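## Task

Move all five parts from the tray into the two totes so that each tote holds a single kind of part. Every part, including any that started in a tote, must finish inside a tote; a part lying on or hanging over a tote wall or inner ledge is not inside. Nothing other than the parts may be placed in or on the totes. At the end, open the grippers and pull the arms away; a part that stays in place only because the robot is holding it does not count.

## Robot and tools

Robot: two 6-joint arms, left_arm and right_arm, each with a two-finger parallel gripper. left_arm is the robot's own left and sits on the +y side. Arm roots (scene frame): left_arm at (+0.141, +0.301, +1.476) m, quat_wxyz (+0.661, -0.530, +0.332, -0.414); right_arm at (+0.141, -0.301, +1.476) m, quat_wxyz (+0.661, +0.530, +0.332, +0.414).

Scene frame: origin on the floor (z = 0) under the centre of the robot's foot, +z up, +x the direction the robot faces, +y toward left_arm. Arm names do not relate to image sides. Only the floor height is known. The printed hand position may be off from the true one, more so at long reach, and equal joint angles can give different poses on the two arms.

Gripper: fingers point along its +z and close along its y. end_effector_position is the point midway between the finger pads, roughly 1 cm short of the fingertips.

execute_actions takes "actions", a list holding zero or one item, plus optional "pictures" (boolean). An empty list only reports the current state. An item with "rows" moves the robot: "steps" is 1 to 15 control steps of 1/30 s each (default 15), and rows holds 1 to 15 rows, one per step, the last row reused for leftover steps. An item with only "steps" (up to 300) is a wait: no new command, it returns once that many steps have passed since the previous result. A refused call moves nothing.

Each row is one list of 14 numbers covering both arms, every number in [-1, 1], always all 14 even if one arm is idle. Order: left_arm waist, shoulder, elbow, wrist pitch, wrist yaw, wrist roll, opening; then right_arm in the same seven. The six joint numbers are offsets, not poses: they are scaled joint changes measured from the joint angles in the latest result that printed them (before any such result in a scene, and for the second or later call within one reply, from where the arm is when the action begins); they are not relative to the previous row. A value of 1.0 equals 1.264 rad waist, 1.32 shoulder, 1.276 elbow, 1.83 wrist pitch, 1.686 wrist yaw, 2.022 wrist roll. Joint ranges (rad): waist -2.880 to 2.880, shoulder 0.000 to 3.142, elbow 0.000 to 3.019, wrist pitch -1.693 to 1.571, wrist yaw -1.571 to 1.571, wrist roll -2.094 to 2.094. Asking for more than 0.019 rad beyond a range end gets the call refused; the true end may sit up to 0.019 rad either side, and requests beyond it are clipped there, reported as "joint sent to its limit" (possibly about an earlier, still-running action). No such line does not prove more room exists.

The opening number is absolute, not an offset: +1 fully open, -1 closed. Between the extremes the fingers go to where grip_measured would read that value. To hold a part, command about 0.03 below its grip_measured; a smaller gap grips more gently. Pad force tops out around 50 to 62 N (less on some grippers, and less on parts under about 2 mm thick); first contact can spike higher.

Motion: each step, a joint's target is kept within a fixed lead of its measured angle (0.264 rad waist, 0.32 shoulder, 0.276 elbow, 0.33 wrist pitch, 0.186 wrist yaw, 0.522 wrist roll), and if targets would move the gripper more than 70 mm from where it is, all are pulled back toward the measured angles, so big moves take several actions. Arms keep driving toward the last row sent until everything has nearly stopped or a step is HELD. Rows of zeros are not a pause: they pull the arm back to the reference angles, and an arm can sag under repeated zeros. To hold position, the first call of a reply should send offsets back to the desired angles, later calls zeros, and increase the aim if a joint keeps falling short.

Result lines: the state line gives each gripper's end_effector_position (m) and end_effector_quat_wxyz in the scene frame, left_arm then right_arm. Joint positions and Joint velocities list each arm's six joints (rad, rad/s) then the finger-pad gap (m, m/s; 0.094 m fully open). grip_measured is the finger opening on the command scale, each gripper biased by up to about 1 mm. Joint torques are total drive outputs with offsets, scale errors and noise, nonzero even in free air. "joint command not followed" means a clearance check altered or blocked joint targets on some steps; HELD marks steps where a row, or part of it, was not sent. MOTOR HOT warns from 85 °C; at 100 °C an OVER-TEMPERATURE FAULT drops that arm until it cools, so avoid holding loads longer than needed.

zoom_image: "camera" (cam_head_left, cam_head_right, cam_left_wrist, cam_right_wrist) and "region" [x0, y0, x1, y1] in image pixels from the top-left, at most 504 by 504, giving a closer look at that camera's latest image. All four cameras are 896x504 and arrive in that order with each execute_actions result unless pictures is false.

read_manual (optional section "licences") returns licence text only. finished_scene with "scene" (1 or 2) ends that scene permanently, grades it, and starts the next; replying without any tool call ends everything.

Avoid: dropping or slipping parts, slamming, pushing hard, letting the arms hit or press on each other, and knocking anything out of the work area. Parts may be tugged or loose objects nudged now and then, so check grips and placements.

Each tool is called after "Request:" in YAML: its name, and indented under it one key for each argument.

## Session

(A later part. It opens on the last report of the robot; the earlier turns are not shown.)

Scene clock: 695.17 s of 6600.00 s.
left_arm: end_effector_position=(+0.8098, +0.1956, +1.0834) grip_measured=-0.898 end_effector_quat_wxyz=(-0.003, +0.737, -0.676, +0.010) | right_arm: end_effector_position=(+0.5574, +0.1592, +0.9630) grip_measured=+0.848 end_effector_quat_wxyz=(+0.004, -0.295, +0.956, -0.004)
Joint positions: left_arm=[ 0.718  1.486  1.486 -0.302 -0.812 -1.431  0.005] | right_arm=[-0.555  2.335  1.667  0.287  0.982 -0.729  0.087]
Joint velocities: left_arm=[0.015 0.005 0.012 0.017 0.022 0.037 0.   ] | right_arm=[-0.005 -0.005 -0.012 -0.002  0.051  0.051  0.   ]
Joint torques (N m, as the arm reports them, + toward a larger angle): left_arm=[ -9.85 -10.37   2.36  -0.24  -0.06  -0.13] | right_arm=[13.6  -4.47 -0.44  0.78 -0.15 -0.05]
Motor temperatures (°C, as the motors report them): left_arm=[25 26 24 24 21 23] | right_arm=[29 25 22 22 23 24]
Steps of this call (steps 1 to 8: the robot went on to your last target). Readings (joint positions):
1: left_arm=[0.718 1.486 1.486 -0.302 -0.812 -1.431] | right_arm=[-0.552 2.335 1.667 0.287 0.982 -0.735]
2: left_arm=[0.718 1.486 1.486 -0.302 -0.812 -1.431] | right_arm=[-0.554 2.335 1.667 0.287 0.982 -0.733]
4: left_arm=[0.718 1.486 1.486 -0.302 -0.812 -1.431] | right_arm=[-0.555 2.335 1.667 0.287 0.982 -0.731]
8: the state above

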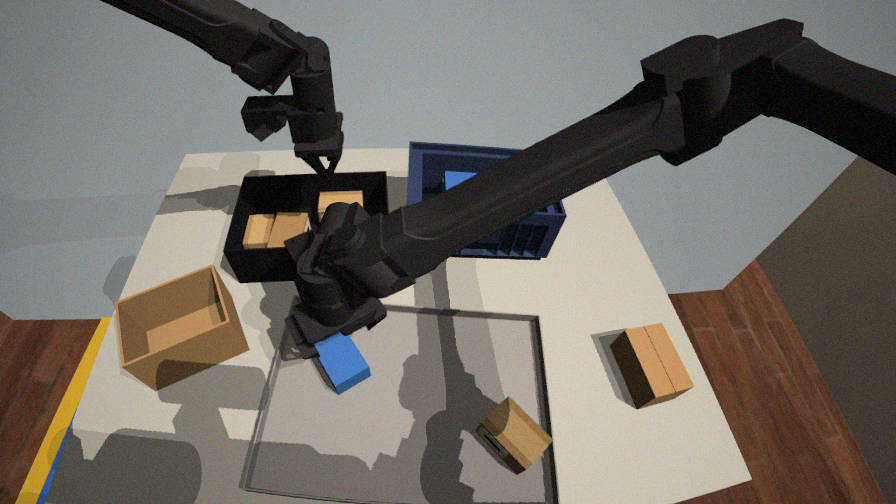

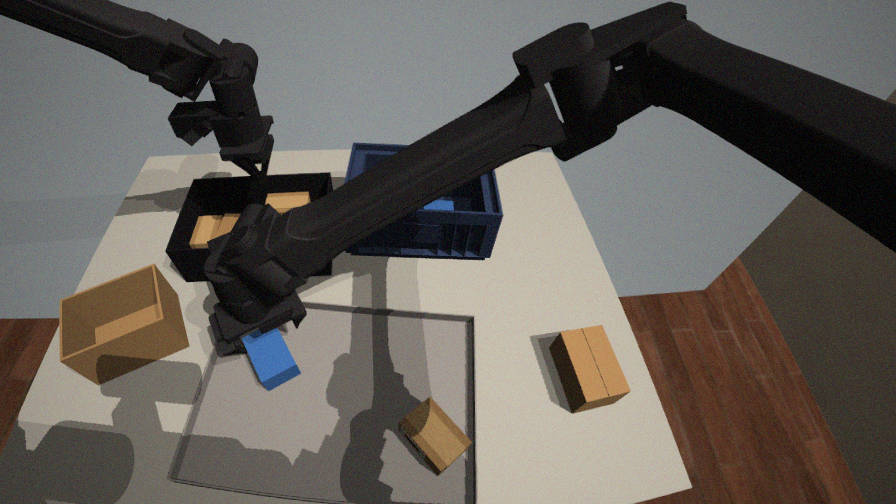

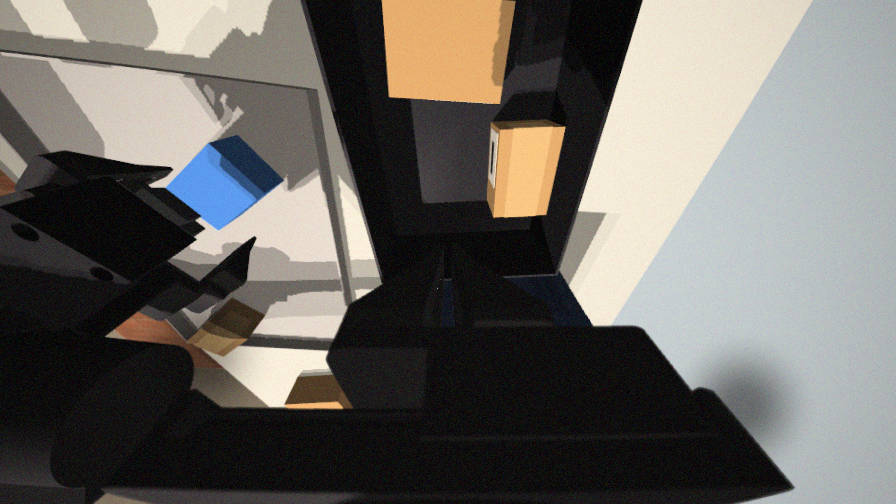

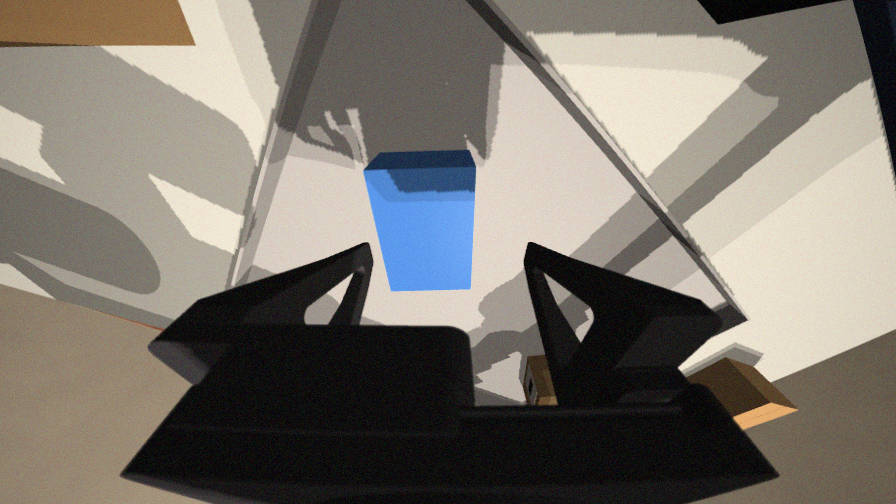

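Request:
execute_actions:
  actions:
    - {"rows":[[0,0,0,0,0,0,-0.9,0,0.01,0,0,0,0,0.85],[0,0,0,0,0,0,-0.9,0,0.02,0,0,0,0,0.85],[0,0,0,0,0,0,-0.9,0,0.03,0,0,0,0,0.85],[0,0,0,0,0,0,-0.9,-0.004,0.034,0.005,0,0,0,0.85],[0,0,0,0,0,0,-0.9,-0.008,0.036,0.012,0,-0.003,-0.003,0.85],[0,0,0,0,0,0,-0.9,-0.013,0.04,0.022,0,-0.007,-0.005,0.85],[0,0,0,0,0,0,-0.9,-0.018,0.045,0.033,0,-0.011,-0.008,0.85],[0,0,0,0,0,0,-0.9,-0.023,0.05,0.044,0,-0.015,-0.011,0.85],[0,0,0,0,0,0,-0.9,-0.028,0.055,0.055,0,-0.019,-0.014,0.85],[0,0,0,0,0,0,-0.9,-0.033,0.06,0.066,0,-0.023,-0.017,0.85],[0,0,0,0,0,0,-0.9,-0.038,0.065,0.077,0,-0.027,-0.02,0.85],[0,0,0,0,0,0,-0.9,-0.042,0.07,0.088,0,-0.031,-0.023,0.85],[0,0,0,0,0,0,-0.9,-0.046,0.076,0.1,0,-0.034,-0.025,0.85]],"steps":15}
  pictures: false

Request:
execute_actions:
  actions:
    - {"steps":10}

Scene clock: 705.50 s of 6600.00 s.
left_arm: end_effector_position=(+0.8098, +0.1956, +1.0834) grip_measured=-0.898 end_effector_quat_wxyz=(-0.003, +0.737, -0.676, +0.010) | right_arm: end_effector_position=(+0.5483, +0.1858, +0.9383) grip_measured=+0.848 end_effector_quat_wxyz=(+0.013, -0.301, +0.953, +0.009)
Joint positions: left_arm=[ 0.718  1.486  1.486 -0.302 -0.812 -1.431  0.005] | right_arm=[-0.568  2.426  1.773  0.287  0.939 -0.757  0.087]
Joint velocities: left_arm=[-0.015 -0.005 -0.002  0.012 -0.022  0.022 -0.001] | right_arm=[ 0.005  0.044  0.081  0.007 -0.007  0.022  0.001]
Joint torques (N m, as the arm reports them, + toward a larger angle): left_arm=[ -9.77 -10.39   2.39  -0.23  -0.07  -0.13] | right_arm=[12.02 -4.45  0.54  0.26 -0.64 -0.25]
Motor temperatures (°C, as the motors report them): left_arm=[25 26 24 24 21 23] | right_arm=[29 25 22 22 23 24]
Steps of this call (steps 1 to 15: the robot went on to your last target; steps 16 to 90: nothing new was sent; then 6.83 s passed at rest; steps 91 to 105: all 15 steps of this action). Readings (joint positions):
91: left_arm=[0.718 1.486 1.486 -0.302 -0.812 -1.431] | right_arm=[-0.555 2.335 1.667 0.287 0.982 -0.727]
92: left_arm=[0.718 1.486 1.486 -0.302 -0.812 -1.431] | right_arm=[-0.555 2.336 1.667 0.287 0.982 -0.727]
94: left_arm=[0.718 1.486 1.486 -0.302 -0.812 -1.431] | right_arm=[-0.555 2.340 1.668 0.287 0.982 -0.727]
98: left_arm=[0.718 1.486 1.486 -0.302 -0.812 -1.431] | right_arm=[-0.555 2.372 1.694 0.287 0.969 -0.731]
105: the state above

Scene clock: 705.83 s of 6600.00 s.
left_arm: end_effector_position=(+0.8098, +0.1956, +1.0834) grip_measured=-0.898 end_effector_quat_wxyz=(-0.003, +0.737, -0.676, +0.010) | right_arm: end_effector_position=(+0.5487, +0.1852, +0.9382) grip_measured=+0.848 end_effector_quat_wxyz=(+0.012, -0.303, +0.953, +0.007)
Joint positions: left_arm=[ 0.718  1.486  1.486 -0.302 -0.812 -1.431  0.005] | right_arm=[-0.568  2.426  1.774  0.287  0.943 -0.761  0.087]
Joint velocities: left_arm=[-0.005 -0.005  0.002  0.002 -0.037  0.037 -0.   ] | right_arm=[-0.005 -0.024 -0.007  0.022 -0.007 -0.022  0.001]
Joint torques (N m, as the arm reports them, + toward a larger angle): left_arm=[ -9.7  -10.42   2.39  -0.25  -0.07  -0.13] | right_arm=[12.17 -4.02  0.94  0.41 -0.71 -0.24]
Motor temperatures (°C, as the motors report them): left_arm=[25 26 24 24 21 23] | right_arm=[29 25 22 22 23 24]
Steps of this call (steps 1 to 10: the robot went on to your last target). Readings (joint positions):
1: left_arm=[0.718 1.486 1.486 -0.302 -0.812 -1.431] | right_arm=[-0.568 2.426 1.773 0.287 0.941 -0.758]
2: left_arm=[0.718 1.486 1.486 -0.302 -0.812 -1.431] | right_arm=[-0.568 2.426 1.774 0.287 0.943 -0.758]
4: left_arm=[0.718 1.486 1.486 -0.302 -0.812 -1.431] | right_arm=[-0.568 2.426 1.774 0.287 0.943 -0.759]
8: left_arm=[0.718 1.486 1.486 -0.302 -0.812 -1.431] | right_arm=[-0.568 2.426 1.774 0.287 0.943 -0.760]
10: the state above

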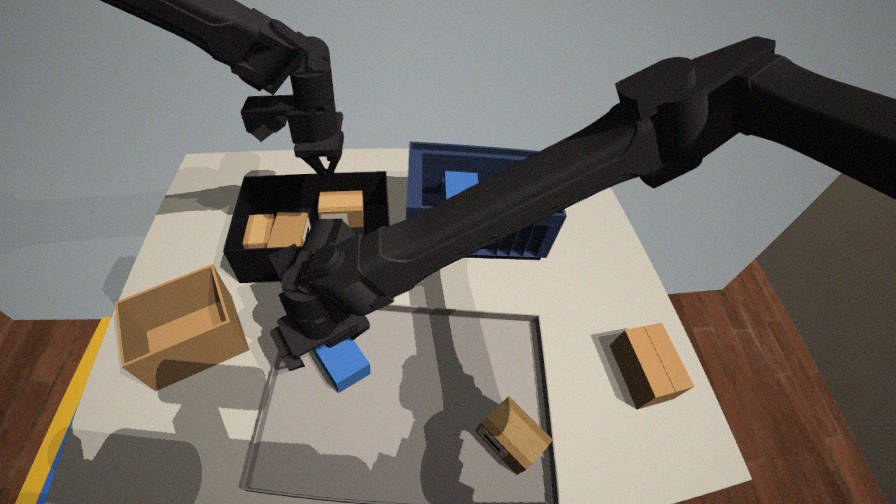

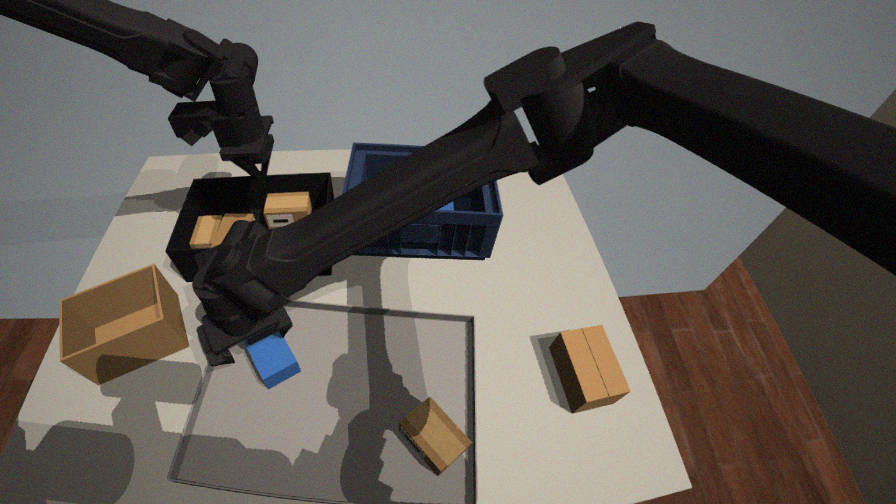

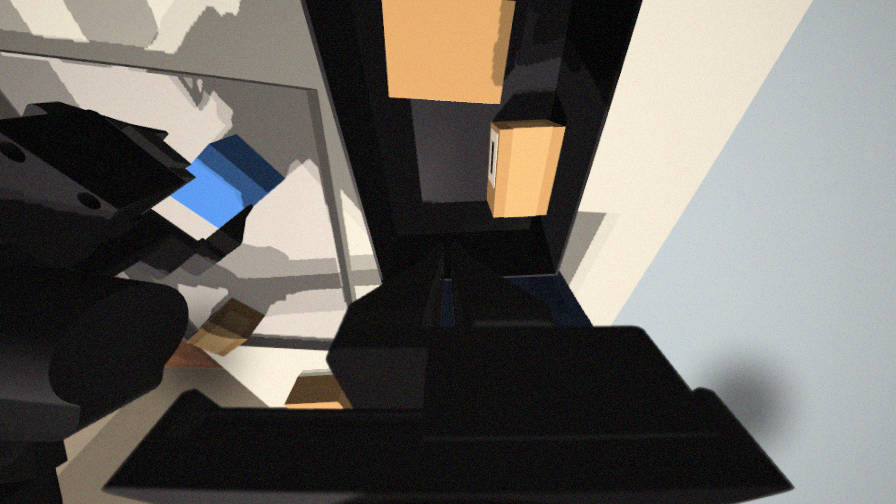

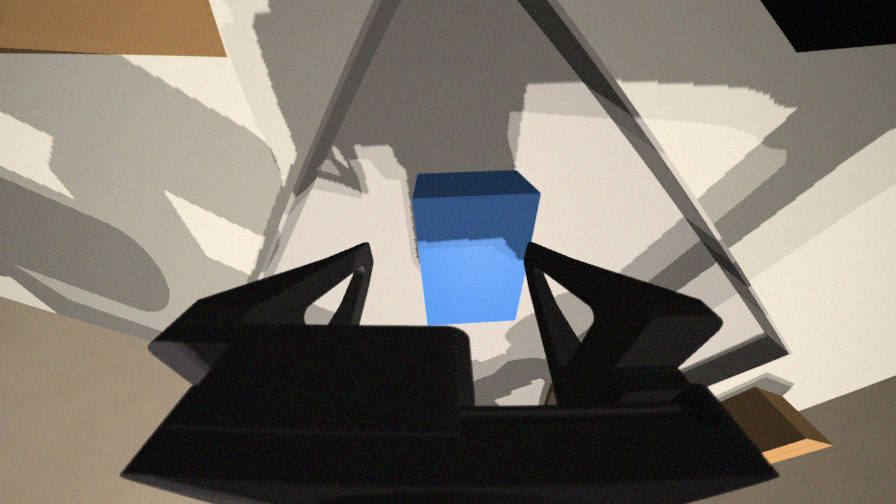

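Request:
execute_actions:
  actions:
    - {"rows":[[0,0,0,0,0,0,-0.9,0.005,-0.015,-0.01,-0.004,0.003,0,0.85],[0,0,0,0,0,0,-0.9,0.01,-0.03,-0.02,-0.008,0.006,0.003,0.85],[0,0,0,0,0,0,-0.9,0.01,-0.04,-0.03,-0.013,0.01,0.006,0.85],[0,0,0,0,0,0,-0.9,0.01,-0.046,-0.04,-0.018,0.014,0.009,0.85],[0,0,0,0,0,0,-0.9,0.01,-0.051,-0.051,-0.025,0.017,0.012,0.85]],"steps":12}

Scene clock: 719.57 s of 6600.00 s.
left_arm: end_effector_position=(+0.8098, +0.1956, +1.0834) grip_measured=-0.898 end_effector_quat_wxyz=(-0.003, +0.737, -0.676, +0.010) | right_arm: end_effector_position=(+0.5528, +0.1676, +0.9491) grip_measured=+0.848 end_effector_quat_wxyz=(-0.001, -0.309, +0.951, +0.001)
Joint positions: left_arm=[ 0.718  1.486  1.486 -0.302 -0.812 -1.431  0.005] | right_arm=[-0.565  2.372  1.719  0.254  0.968 -0.747  0.087]
Joint velocities: left_arm=[ 0.015 -0.015 -0.012 -0.017 -0.037  0.066  0.   ] | right_arm=[-0.005 -0.034  0.012  0.002  0.007  0.037 -0.   ]
Joint torques (N m, as the arm reports them, + toward a larger angle): left_arm=[ -9.74 -10.32   2.4   -0.26  -0.08  -0.13] | right_arm=[14.87 -6.46 -1.23 -0.18  0.14  0.01]
Motor temperatures (°C, as the motors report them): left_arm=[25 26 24 24 21 23] | right_arm=[29 24 22 22 23 24]
Steps of this call (steps 1 to 15: the robot went on to your last target; steps 16 to 90: nothing new was sent; then 10.33 s passed at rest; steps 91 to 102: all 12 steps of this action). Readings (joint positions):
91: left_arm=[0.718 1.486 1.486 -0.302 -0.812 -1.431] | right_arm=[-0.565 2.425 1.773 0.287 0.947 -0.761]
92: left_arm=[0.718 1.486 1.486 -0.302 -0.812 -1.431] | right_arm=[-0.565 2.423 1.771 0.286 0.947 -0.761]
94: left_arm=[0.718 1.486 1.486 -0.302 -0.812 -1.431] | right_arm=[-0.565 2.412 1.756 0.278 0.956 -0.759]
98: left_arm=[0.718 1.486 1.486 -0.302 -0.812 -1.431] | right_arm=[-0.565 2.381 1.720 0.256 0.967 -0.751]
102: the state above

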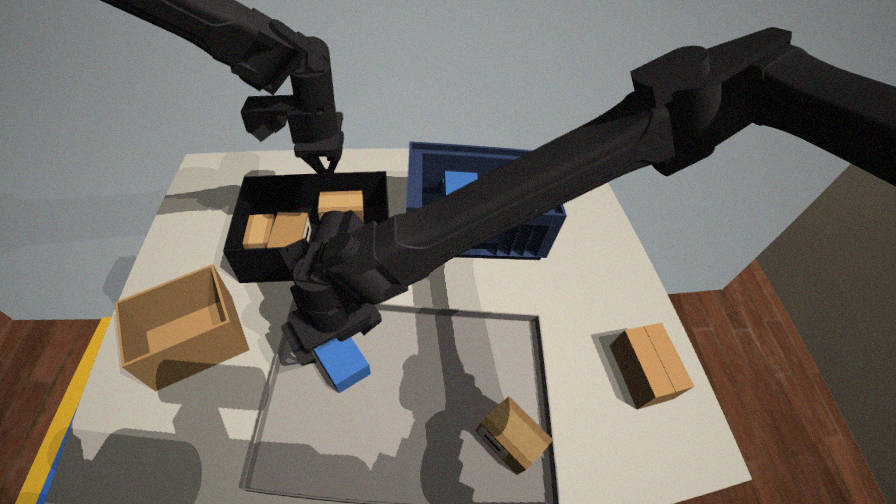

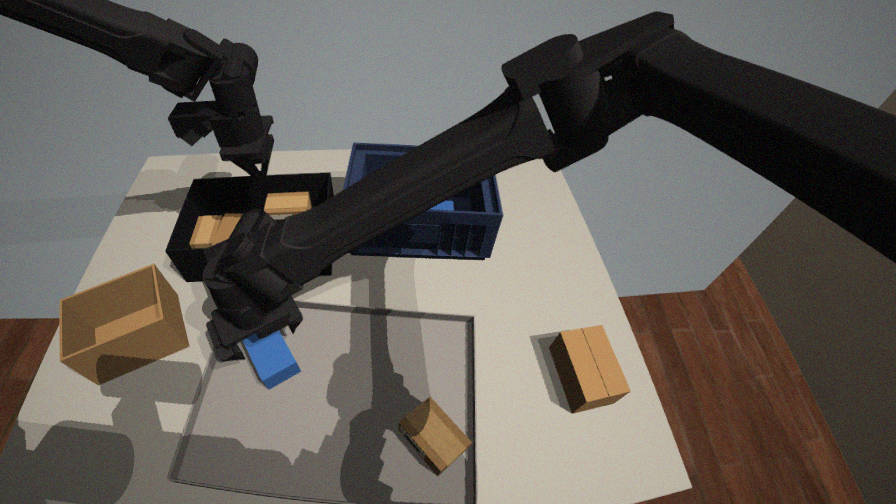

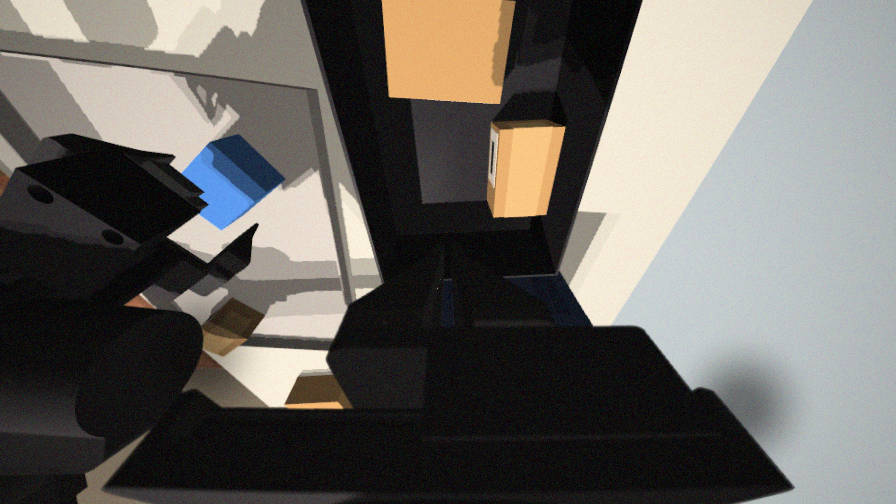

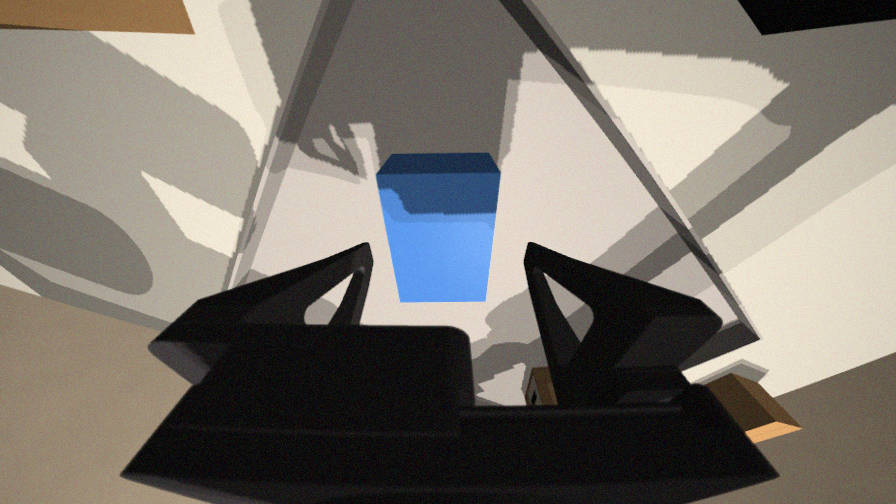

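Request:
execute_actions:
  actions:
    - {"rows":[[0,0,0,0,0,0,-0.9,-0.01,0,0,0,0,0,0.85],[0,0,0,0,0,0,-0.9,-0.02,0,0,0,0,0,0.85],[0,0,0,0,0,0,-0.9,-0.026,0.004,0.01,0,-0.002,0,0.85],[0,0,0,0,0,0,-0.9,-0.03,0.009,0.02,-0.001,-0.005,-0.002,0.85],[0,0,0,0,0,0,-0.9,-0.033,0.014,0.03,-0.002,-0.008,-0.004,0.85],[0,0,0,0,0,0,-0.9,-0.035,0.02,0.04,-0.003,-0.011,-0.006,0.85],[0,0,0,0,0,0,-0.9,-0.036,0.026,0.05,-0.004,-0.014,-0.008,0.85],[0,0,0,0,0,0,-0.9,-0.036,0.032,0.06,-0.005,-0.017,-0.01,0.85],[0,0,0,0,0,0,-0.9,-0.036,0.038,0.07,-0.006,-0.02,-0.012,0.85],[0,0,0,0,0,0,-0.9,-0.036,0.044,0.082,-0.006,-0.024,-0.016,0.85]],"steps":15}
  pictures: false

Request:
execute_actions:
  actions:
    - {"steps":8}

Scene clock: 724.07 s of 6600.00 s.
left_arm: end_effector_position=(+0.8098, +0.1956, +1.0834) grip_measured=-0.898 end_effector_quat_wxyz=(-0.003, +0.737, -0.676, +0.010) | right_arm: end_effector_position=(+0.5729, +0.1693, +0.9214) grip_measured=+0.848 end_effector_quat_wxyz=(+0.012, -0.294, +0.956, -0.000)
Joint positions: left_arm=[ 0.718  1.486  1.486 -0.302 -0.812 -1.431  0.005] | right_arm=[-0.594  2.414  1.818  0.253  0.932 -0.766  0.087]
Joint velocities: left_arm=[-0.005 -0.005 -0.007 -0.002  0.066  0.007 -0.001] | right_arm=[-0.034  0.015  0.002  0.007  0.022 -0.139  0.002]
Joint torques (N m, as the arm reports them, + toward a larger angle): left_arm=[ -9.86 -10.43   2.38  -0.24  -0.07  -0.13] | right_arm=[13.36 -3.74  0.08 -0.03 -0.23 -0.18]
Motor temperatures (°C, as the motors report them): left_arm=[25 26 24 24 21 23] | right_arm=[29 24 22 22 23 24]
Steps of this call (steps 1 to 15: the robot went on to your last target; steps 16 to 90: nothing new was sent; then 1.00 s passed at rest; steps 91 to 105: all 15 steps of this action). Readings (joint positions):
91: left_arm=[0.718 1.486 1.486 -0.302 -0.812 -1.431] | right_arm=[-0.565 2.370 1.719 0.253 0.968 -0.744]
92: left_arm=[0.718 1.486 1.486 -0.302 -0.812 -1.431] | right_arm=[-0.565 2.370 1.719 0.253 0.968 -0.744]
94: left_arm=[0.718 1.486 1.486 -0.302 -0.812 -1.431] | right_arm=[-0.567 2.371 1.723 0.253 0.967 -0.744]
98: left_arm=[0.718 1.486 1.486 -0.302 -0.812 -1.431] | right_arm=[-0.577 2.388 1.766 0.253 0.949 -0.750]
105: the state above

Scene clock: 724.33 s of 6600.00 s.
left_arm: end_effector_position=(+0.8098, +0.1956, +1.0834) grip_measured=-0.898 end_effector_quat_wxyz=(-0.003, +0.737, -0.676, +0.010) | right_arm: end_effector_position=(+0.5695, +0.1704, +0.9206) grip_measured=+0.848 end_effector_quat_wxyz=(+0.010, -0.298, +0.955, +0.000)
Joint positions: left_arm=[ 0.718  1.486  1.486 -0.302 -0.812 -1.431  0.005] | right_arm=[-0.595  2.419  1.818  0.253  0.932 -0.771  0.087]
Joint velocities: left_arm=[-0.005  0.005 -0.012 -0.002 -0.037  0.022 -0.   ] | right_arm=[ 0.005 -0.024  0.017 -0.007 -0.037 -0.066  0.001]
Joint torques (N m, as the arm reports them, + toward a larger angle): left_arm=[ -9.87 -10.41   2.35  -0.27  -0.07  -0.14] | right_arm=[13.97 -4.74  0.   -0.02 -0.2  -0.16]
Motor temperatures (°C, as the motors report them): left_arm=[25 26 24 24 21 23] | right_arm=[29 24 22 22 23 24]
Steps of this call (steps 1 to 8: the robot went on to your last target). Readings (joint positions):
1: left_arm=[0.718 1.486 1.486 -0.302 -0.812 -1.431] | right_arm=[-0.595 2.415 1.818 0.253 0.932 -0.767]
2: left_arm=[0.718 1.486 1.486 -0.302 -0.812 -1.431] | right_arm=[-0.595 2.416 1.818 0.253 0.932 -0.768]
4: left_arm=[0.718 1.486 1.486 -0.302 -0.812 -1.431] | right_arm=[-0.595 2.418 1.818 0.253 0.932 -0.769]
8: the state above

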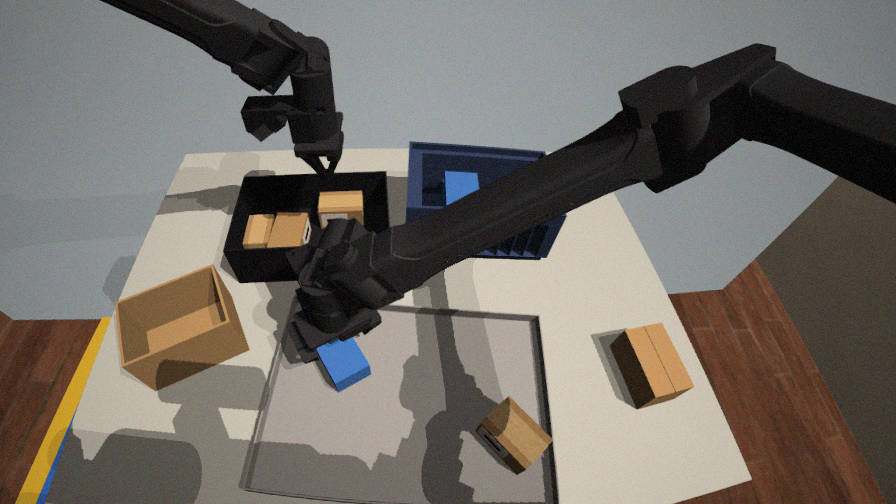

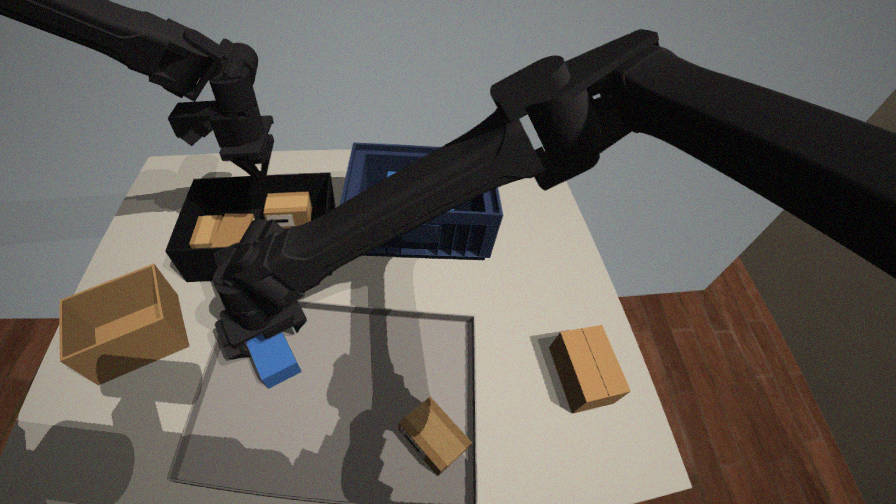

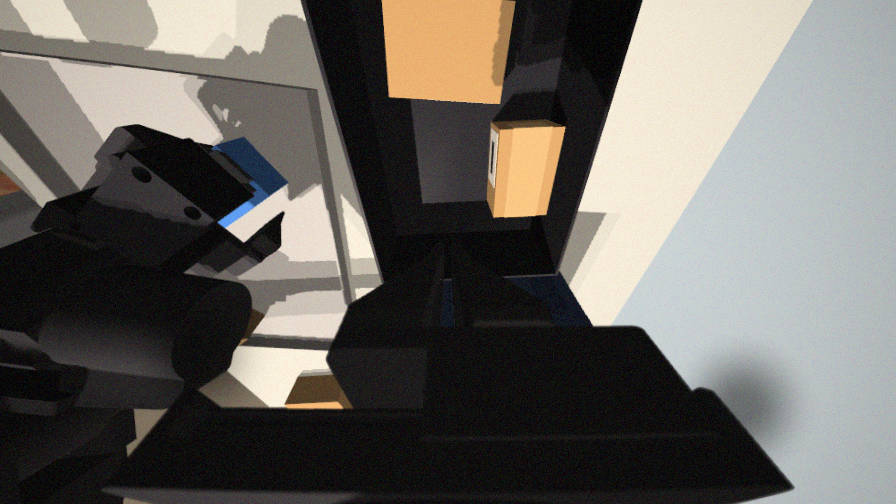

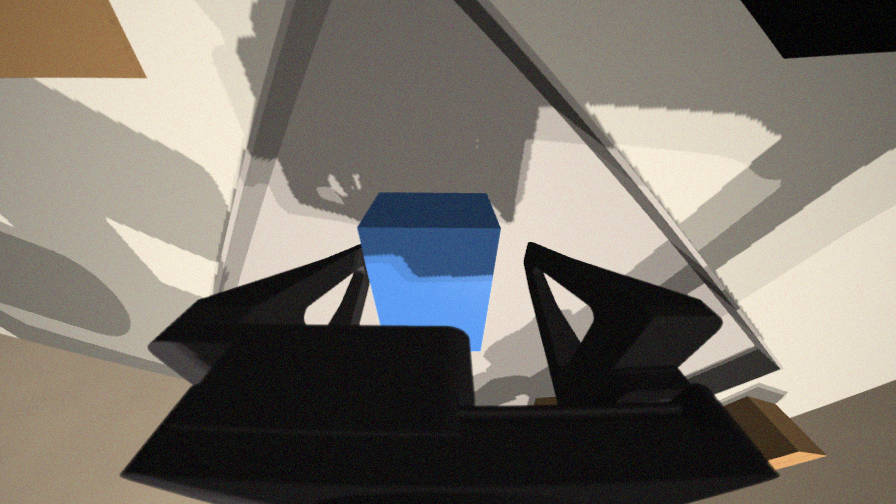

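Request:
execute_actions:
  actions:
    - {"rows":[[0,0,0,0,0,0,-0.9,-0.005,0.008,0,0,0,0,0.85],[0,0,0,0,0,0,-0.9,-0.01,0.016,0,0,-0.002,0,0.85],[0,0,0,0,0,0,-0.9,-0.016,0.024,0,0,-0.004,0,0.85],[0,0,0,0,0,0,-0.9,-0.022,0.03,0,0,-0.006,-0.003,0.85],[0,0,0,0,0,0,-0.9,-0.028,0.033,0,0,-0.008,-0.005,0.85]],"steps":14}

Scene clock: 727.90 s of 6600.00 s.
left_arm: end_effector_position=(+0.8098, +0.1956, +1.0834) grip_measured=-0.898 end_effector_quat_wxyz=(-0.003, +0.737, -0.676, +0.010) | right_arm: end_effector_position=(+0.5360, +0.1749, +0.9066) grip_measured=+0.848 end_effector_quat_wxyz=(-0.004, -0.313, +0.950, +0.004)
Joint positions: left_arm=[ 0.718  1.486  1.486 -0.302 -0.812 -1.431  0.005] | right_arm=[-0.61   2.461  1.818  0.253  0.924 -0.773  0.087]
Joint velocities: left_arm=[-0.024 -0.015 -0.007  0.002  0.051 -0.007 -0.   ] | right_arm=[-0.034  0.015 -0.007 -0.022  0.022 -0.037 -0.001]
Joint torques (N m, as the arm reports them, + toward a larger angle): left_arm=[ -9.78 -10.51   2.41  -0.25  -0.07  -0.13] | right_arm=[12.8  -4.98 -0.7   0.34 -0.22 -0.15]
Motor temperatures (°C, as the motors report them): left_arm=[25 26 24 24 21 23] | right_arm=[29 24 22 22 23 24]
Steps of this call (steps 1 to 15: the robot went on to your last target; steps 16 to 90: nothing new was sent; then 0.10 s passed at rest; steps 91 to 104: all 14 steps of this action). Readings (joint positions):
91: left_arm=[0.718 1.486 1.486 -0.302 -0.812 -1.431] | right_arm=[-0.595 2.419 1.818 0.253 0.932 -0.771]
92: left_arm=[0.718 1.486 1.486 -0.302 -0.812 -1.431] | right_arm=[-0.595 2.419 1.818 0.253 0.932 -0.771]
94: left_arm=[0.718 1.486 1.486 -0.302 -0.812 -1.431] | right_arm=[-0.595 2.422 1.818 0.253 0.930 -0.771]
98: left_arm=[0.718 1.486 1.486 -0.302 -0.812 -1.431] | right_arm=[-0.599 2.439 1.818 0.253 0.924 -0.772]
104: the state above

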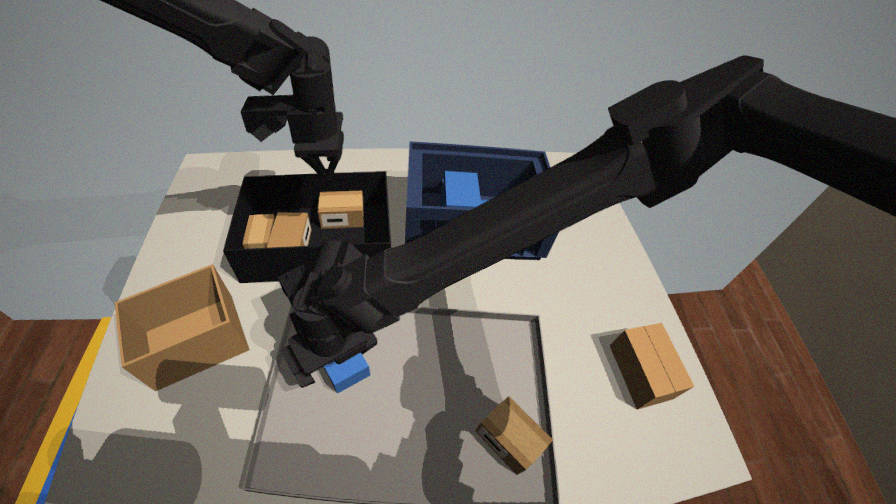

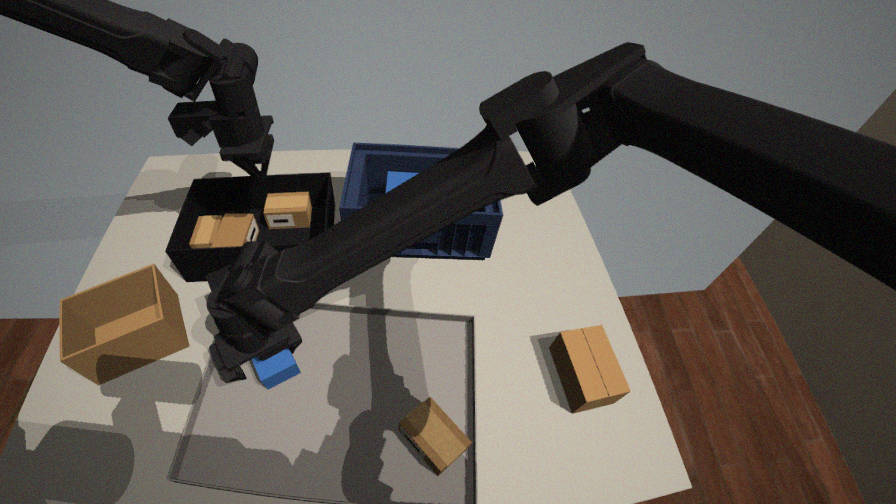

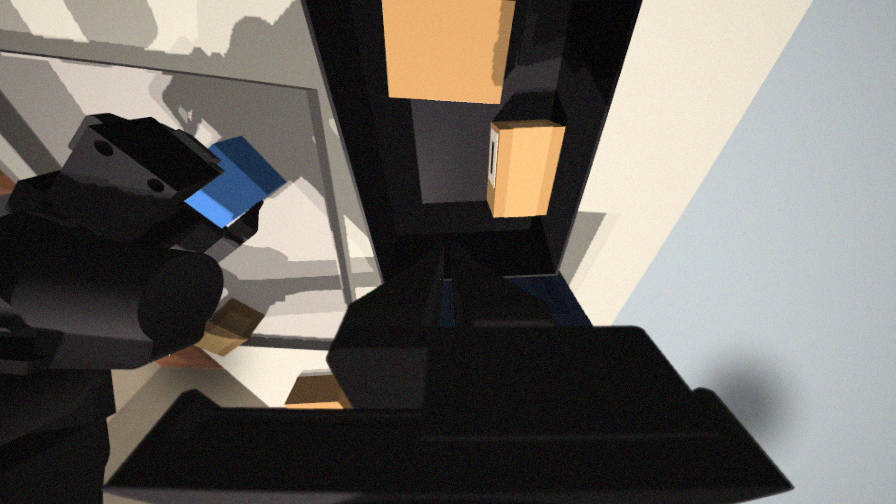

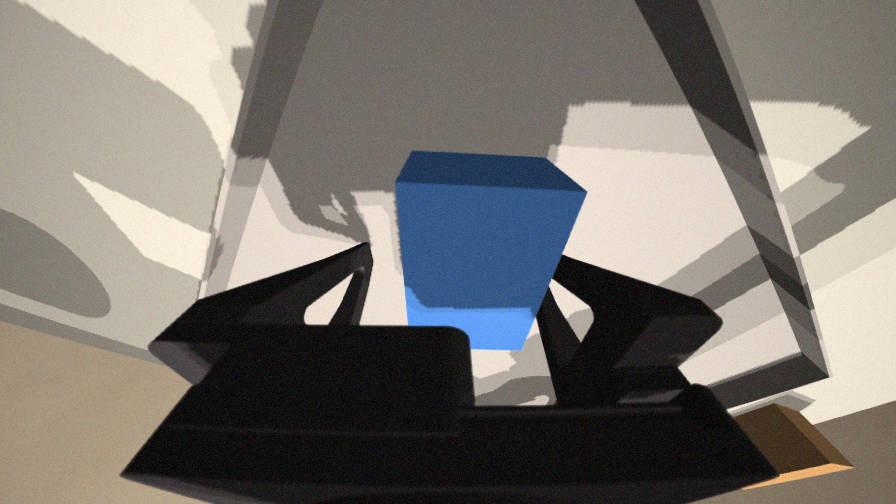

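Request:
execute_actions:
  actions:
    - {"rows":[[0,0,0,0,0,0,-0.9,0,0,0,0,0,0,0.75],[0,0,0,0,0,0,-0.9,0,0,0,0,0,0,0.66],[0,0,0,0,0,0,-0.9,0,0,0,0,0,0,0.57],[0,0,0,0,0,0,-0.9,0,0,0,0,0,0,0.49],[0,0,0,0,0,0,-0.9,0,0,0,0,0,0,0.42],[0,0,0,0,0,0,-0.9,0,0,0,0,0,0,0.37],[0,0,0,0,0,0,-0.9,0,0,0,0,0,0,0.33],[0,0,0,0,0,0,-0.9,0,0,0,0,0,0,0.3]],"steps":15}

Scene clock: 730.30 s of 6600.00 s.
left_arm: end_effector_position=(+0.8098, +0.1956, +1.0834) grip_measured=-0.898 end_effector_quat_wxyz=(-0.003, +0.737, -0.676, +0.010) | right_arm: end_effector_position=(+0.5352, +0.1742, +0.9056) grip_measured=+0.312 end_effector_quat_wxyz=(-0.005, -0.314, +0.950, +0.004)
Joint positions: left_arm=[ 0.718  1.486  1.486 -0.302 -0.812 -1.431  0.005] | right_arm=[-0.611  2.462  1.818  0.253  0.924 -0.773  0.062]
Joint velocities: left_arm=[-0.015  0.005  0.017  0.007  0.037  0.066  0.001] | right_arm=[ 0.005  0.005  0.002 -0.017 -0.022  0.037  0.001]
Joint torques (N m, as the arm reports them, + toward a larger angle): left_arm=[ -9.76 -10.38   2.36  -0.24  -0.07  -0.13] | right_arm=[14.45 -4.95 -0.65  0.34  0.   -0.08]
Motor temperatures (°C, as the motors report them): left_arm=[25 26 24 24 21 23] | right_arm=[29 24 22 22 23 24]
Steps of this call (steps 1 to 15: the robot went on to your last target; steps 16 to 57: nothing new was sent; steps 58 to 72: all 15 steps of this action). Readings (joint positions):
58: left_arm=[0.718 1.486 1.486 -0.302 -0.812 -1.431] | right_arm=[-0.611 2.462 1.818 0.253 0.924 -0.773]
59: left_arm=[0.718 1.486 1.486 -0.302 -0.812 -1.431] | right_arm=[-0.611 2.462 1.818 0.253 0.924 -0.773]
61: left_arm=[0.718 1.486 1.486 -0.302 -0.812 -1.431] | right_arm=[-0.611 2.462 1.818 0.253 0.924 -0.773]
65: left_arm=[0.718 1.486 1.486 -0.302 -0.812 -1.431] | right_arm=[-0.611 2.462 1.818 0.253 0.924 -0.773]
72: the state above

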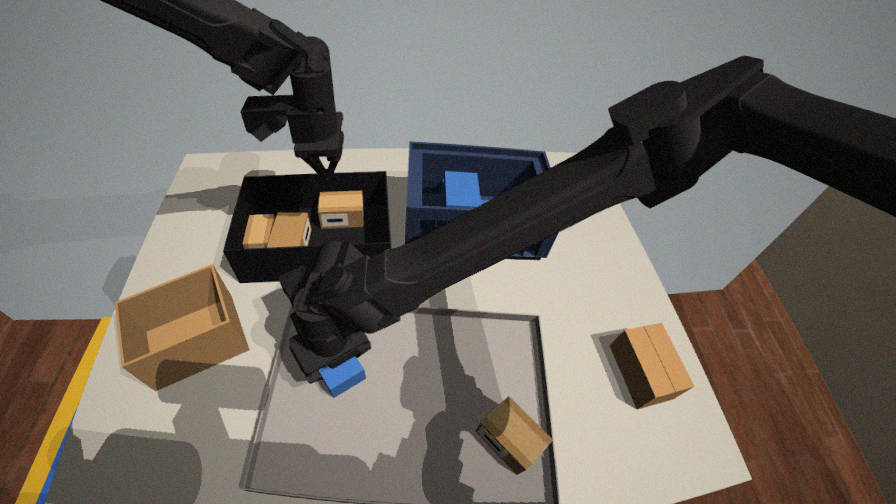

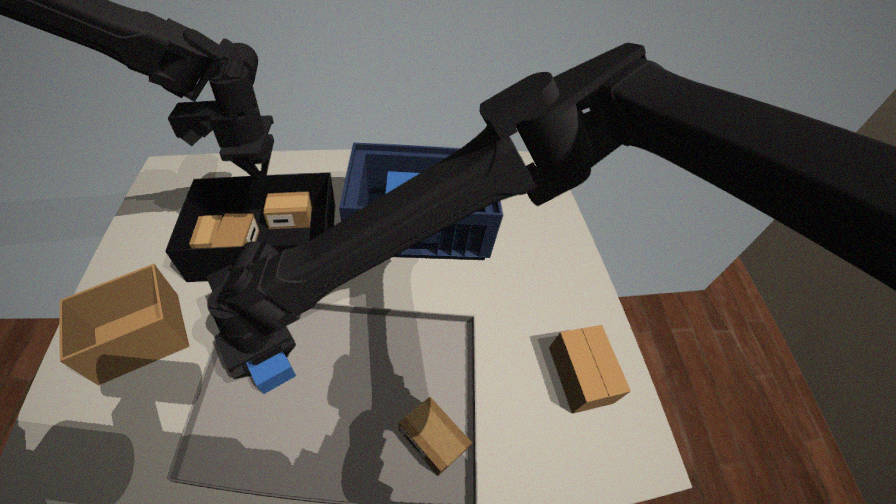

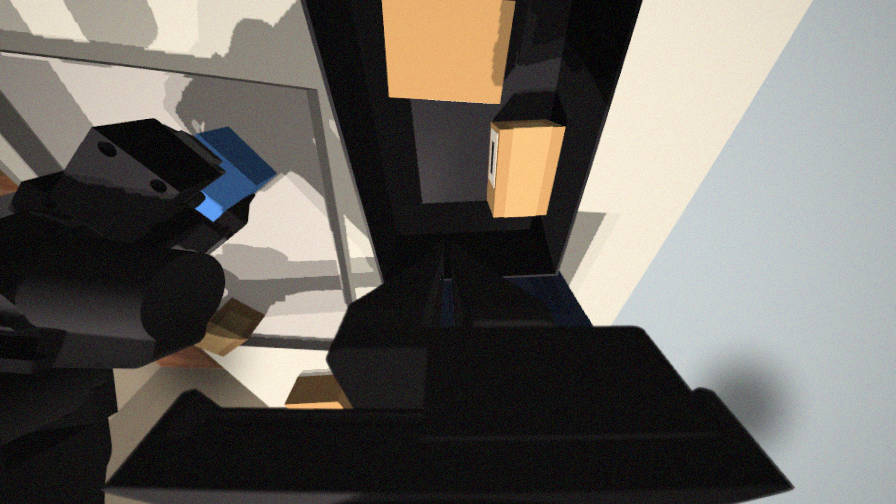

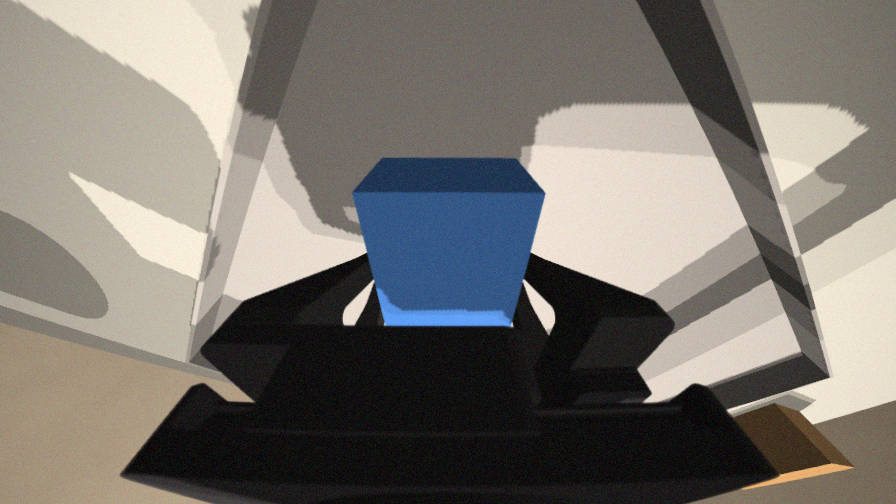

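Request:
execute_actions:
  actions:
    - {"rows":[[0,0,0,0,0,0,-0.9,0,0,0,0,0,0,0.28],[0,0,0,0,0,0,-0.9,0,0,0,0,0,0,0.265]],"steps":8}
  pictures: false

Scene clock: 731.83 s of 6600.00 s.
left_arm: end_effector_position=(+0.8098, +0.1956, +1.0834) grip_measured=-0.898 end_effector_quat_wxyz=(-0.003, +0.737, -0.676, +0.010) | right_arm: end_effector_position=(+0.5352, +0.1742, +0.9056) grip_measured=+0.304 end_effector_quat_wxyz=(-0.005, -0.314, +0.950, +0.004)
Joint positions: left_arm=[ 0.718  1.486  1.486 -0.302 -0.812 -1.431  0.005] | right_arm=[-0.611  2.462  1.818  0.253  0.924 -0.773  0.061]
Joint velocities: left_arm=[ 0.005 -0.005 -0.002  0.007  0.022  0.037 -0.001] | right_arm=[-0.015 -0.005 -0.002 -0.002 -0.051 -0.007  0.   ]
Joint torques (N m, as the arm reports them, + toward a larger angle): left_arm=[ -9.84 -10.41   2.38  -0.26  -0.06  -0.12] | right_arm=[14.26 -4.94 -0.57  0.32  0.01 -0.08]
Motor temperatures (°C, as the motors report them): left_arm=[25 26 24 24 21 23] | right_arm=[29 24 22 22 23 24]
Steps of this call (steps 1 to 15: the robot went on to your last target; steps 16 to 38: nothing new was sent; steps 39 to 46: all 8 steps of this action). Readings (joint positions):
39: left_arm=[0.718 1.486 1.486 -0.302 -0.812 -1.431] | right_arm=[-0.611 2.462 1.818 0.253 0.924 -0.773]
40: left_arm=[0.718 1.486 1.486 -0.302 -0.812 -1.431] | right_arm=[-0.611 2.462 1.818 0.253 0.924 -0.773]
42: left_arm=[0.718 1.486 1.486 -0.302 -0.812 -1.431] | right_arm=[-0.611 2.462 1.818 0.253 0.924 -0.773]
46: the state above


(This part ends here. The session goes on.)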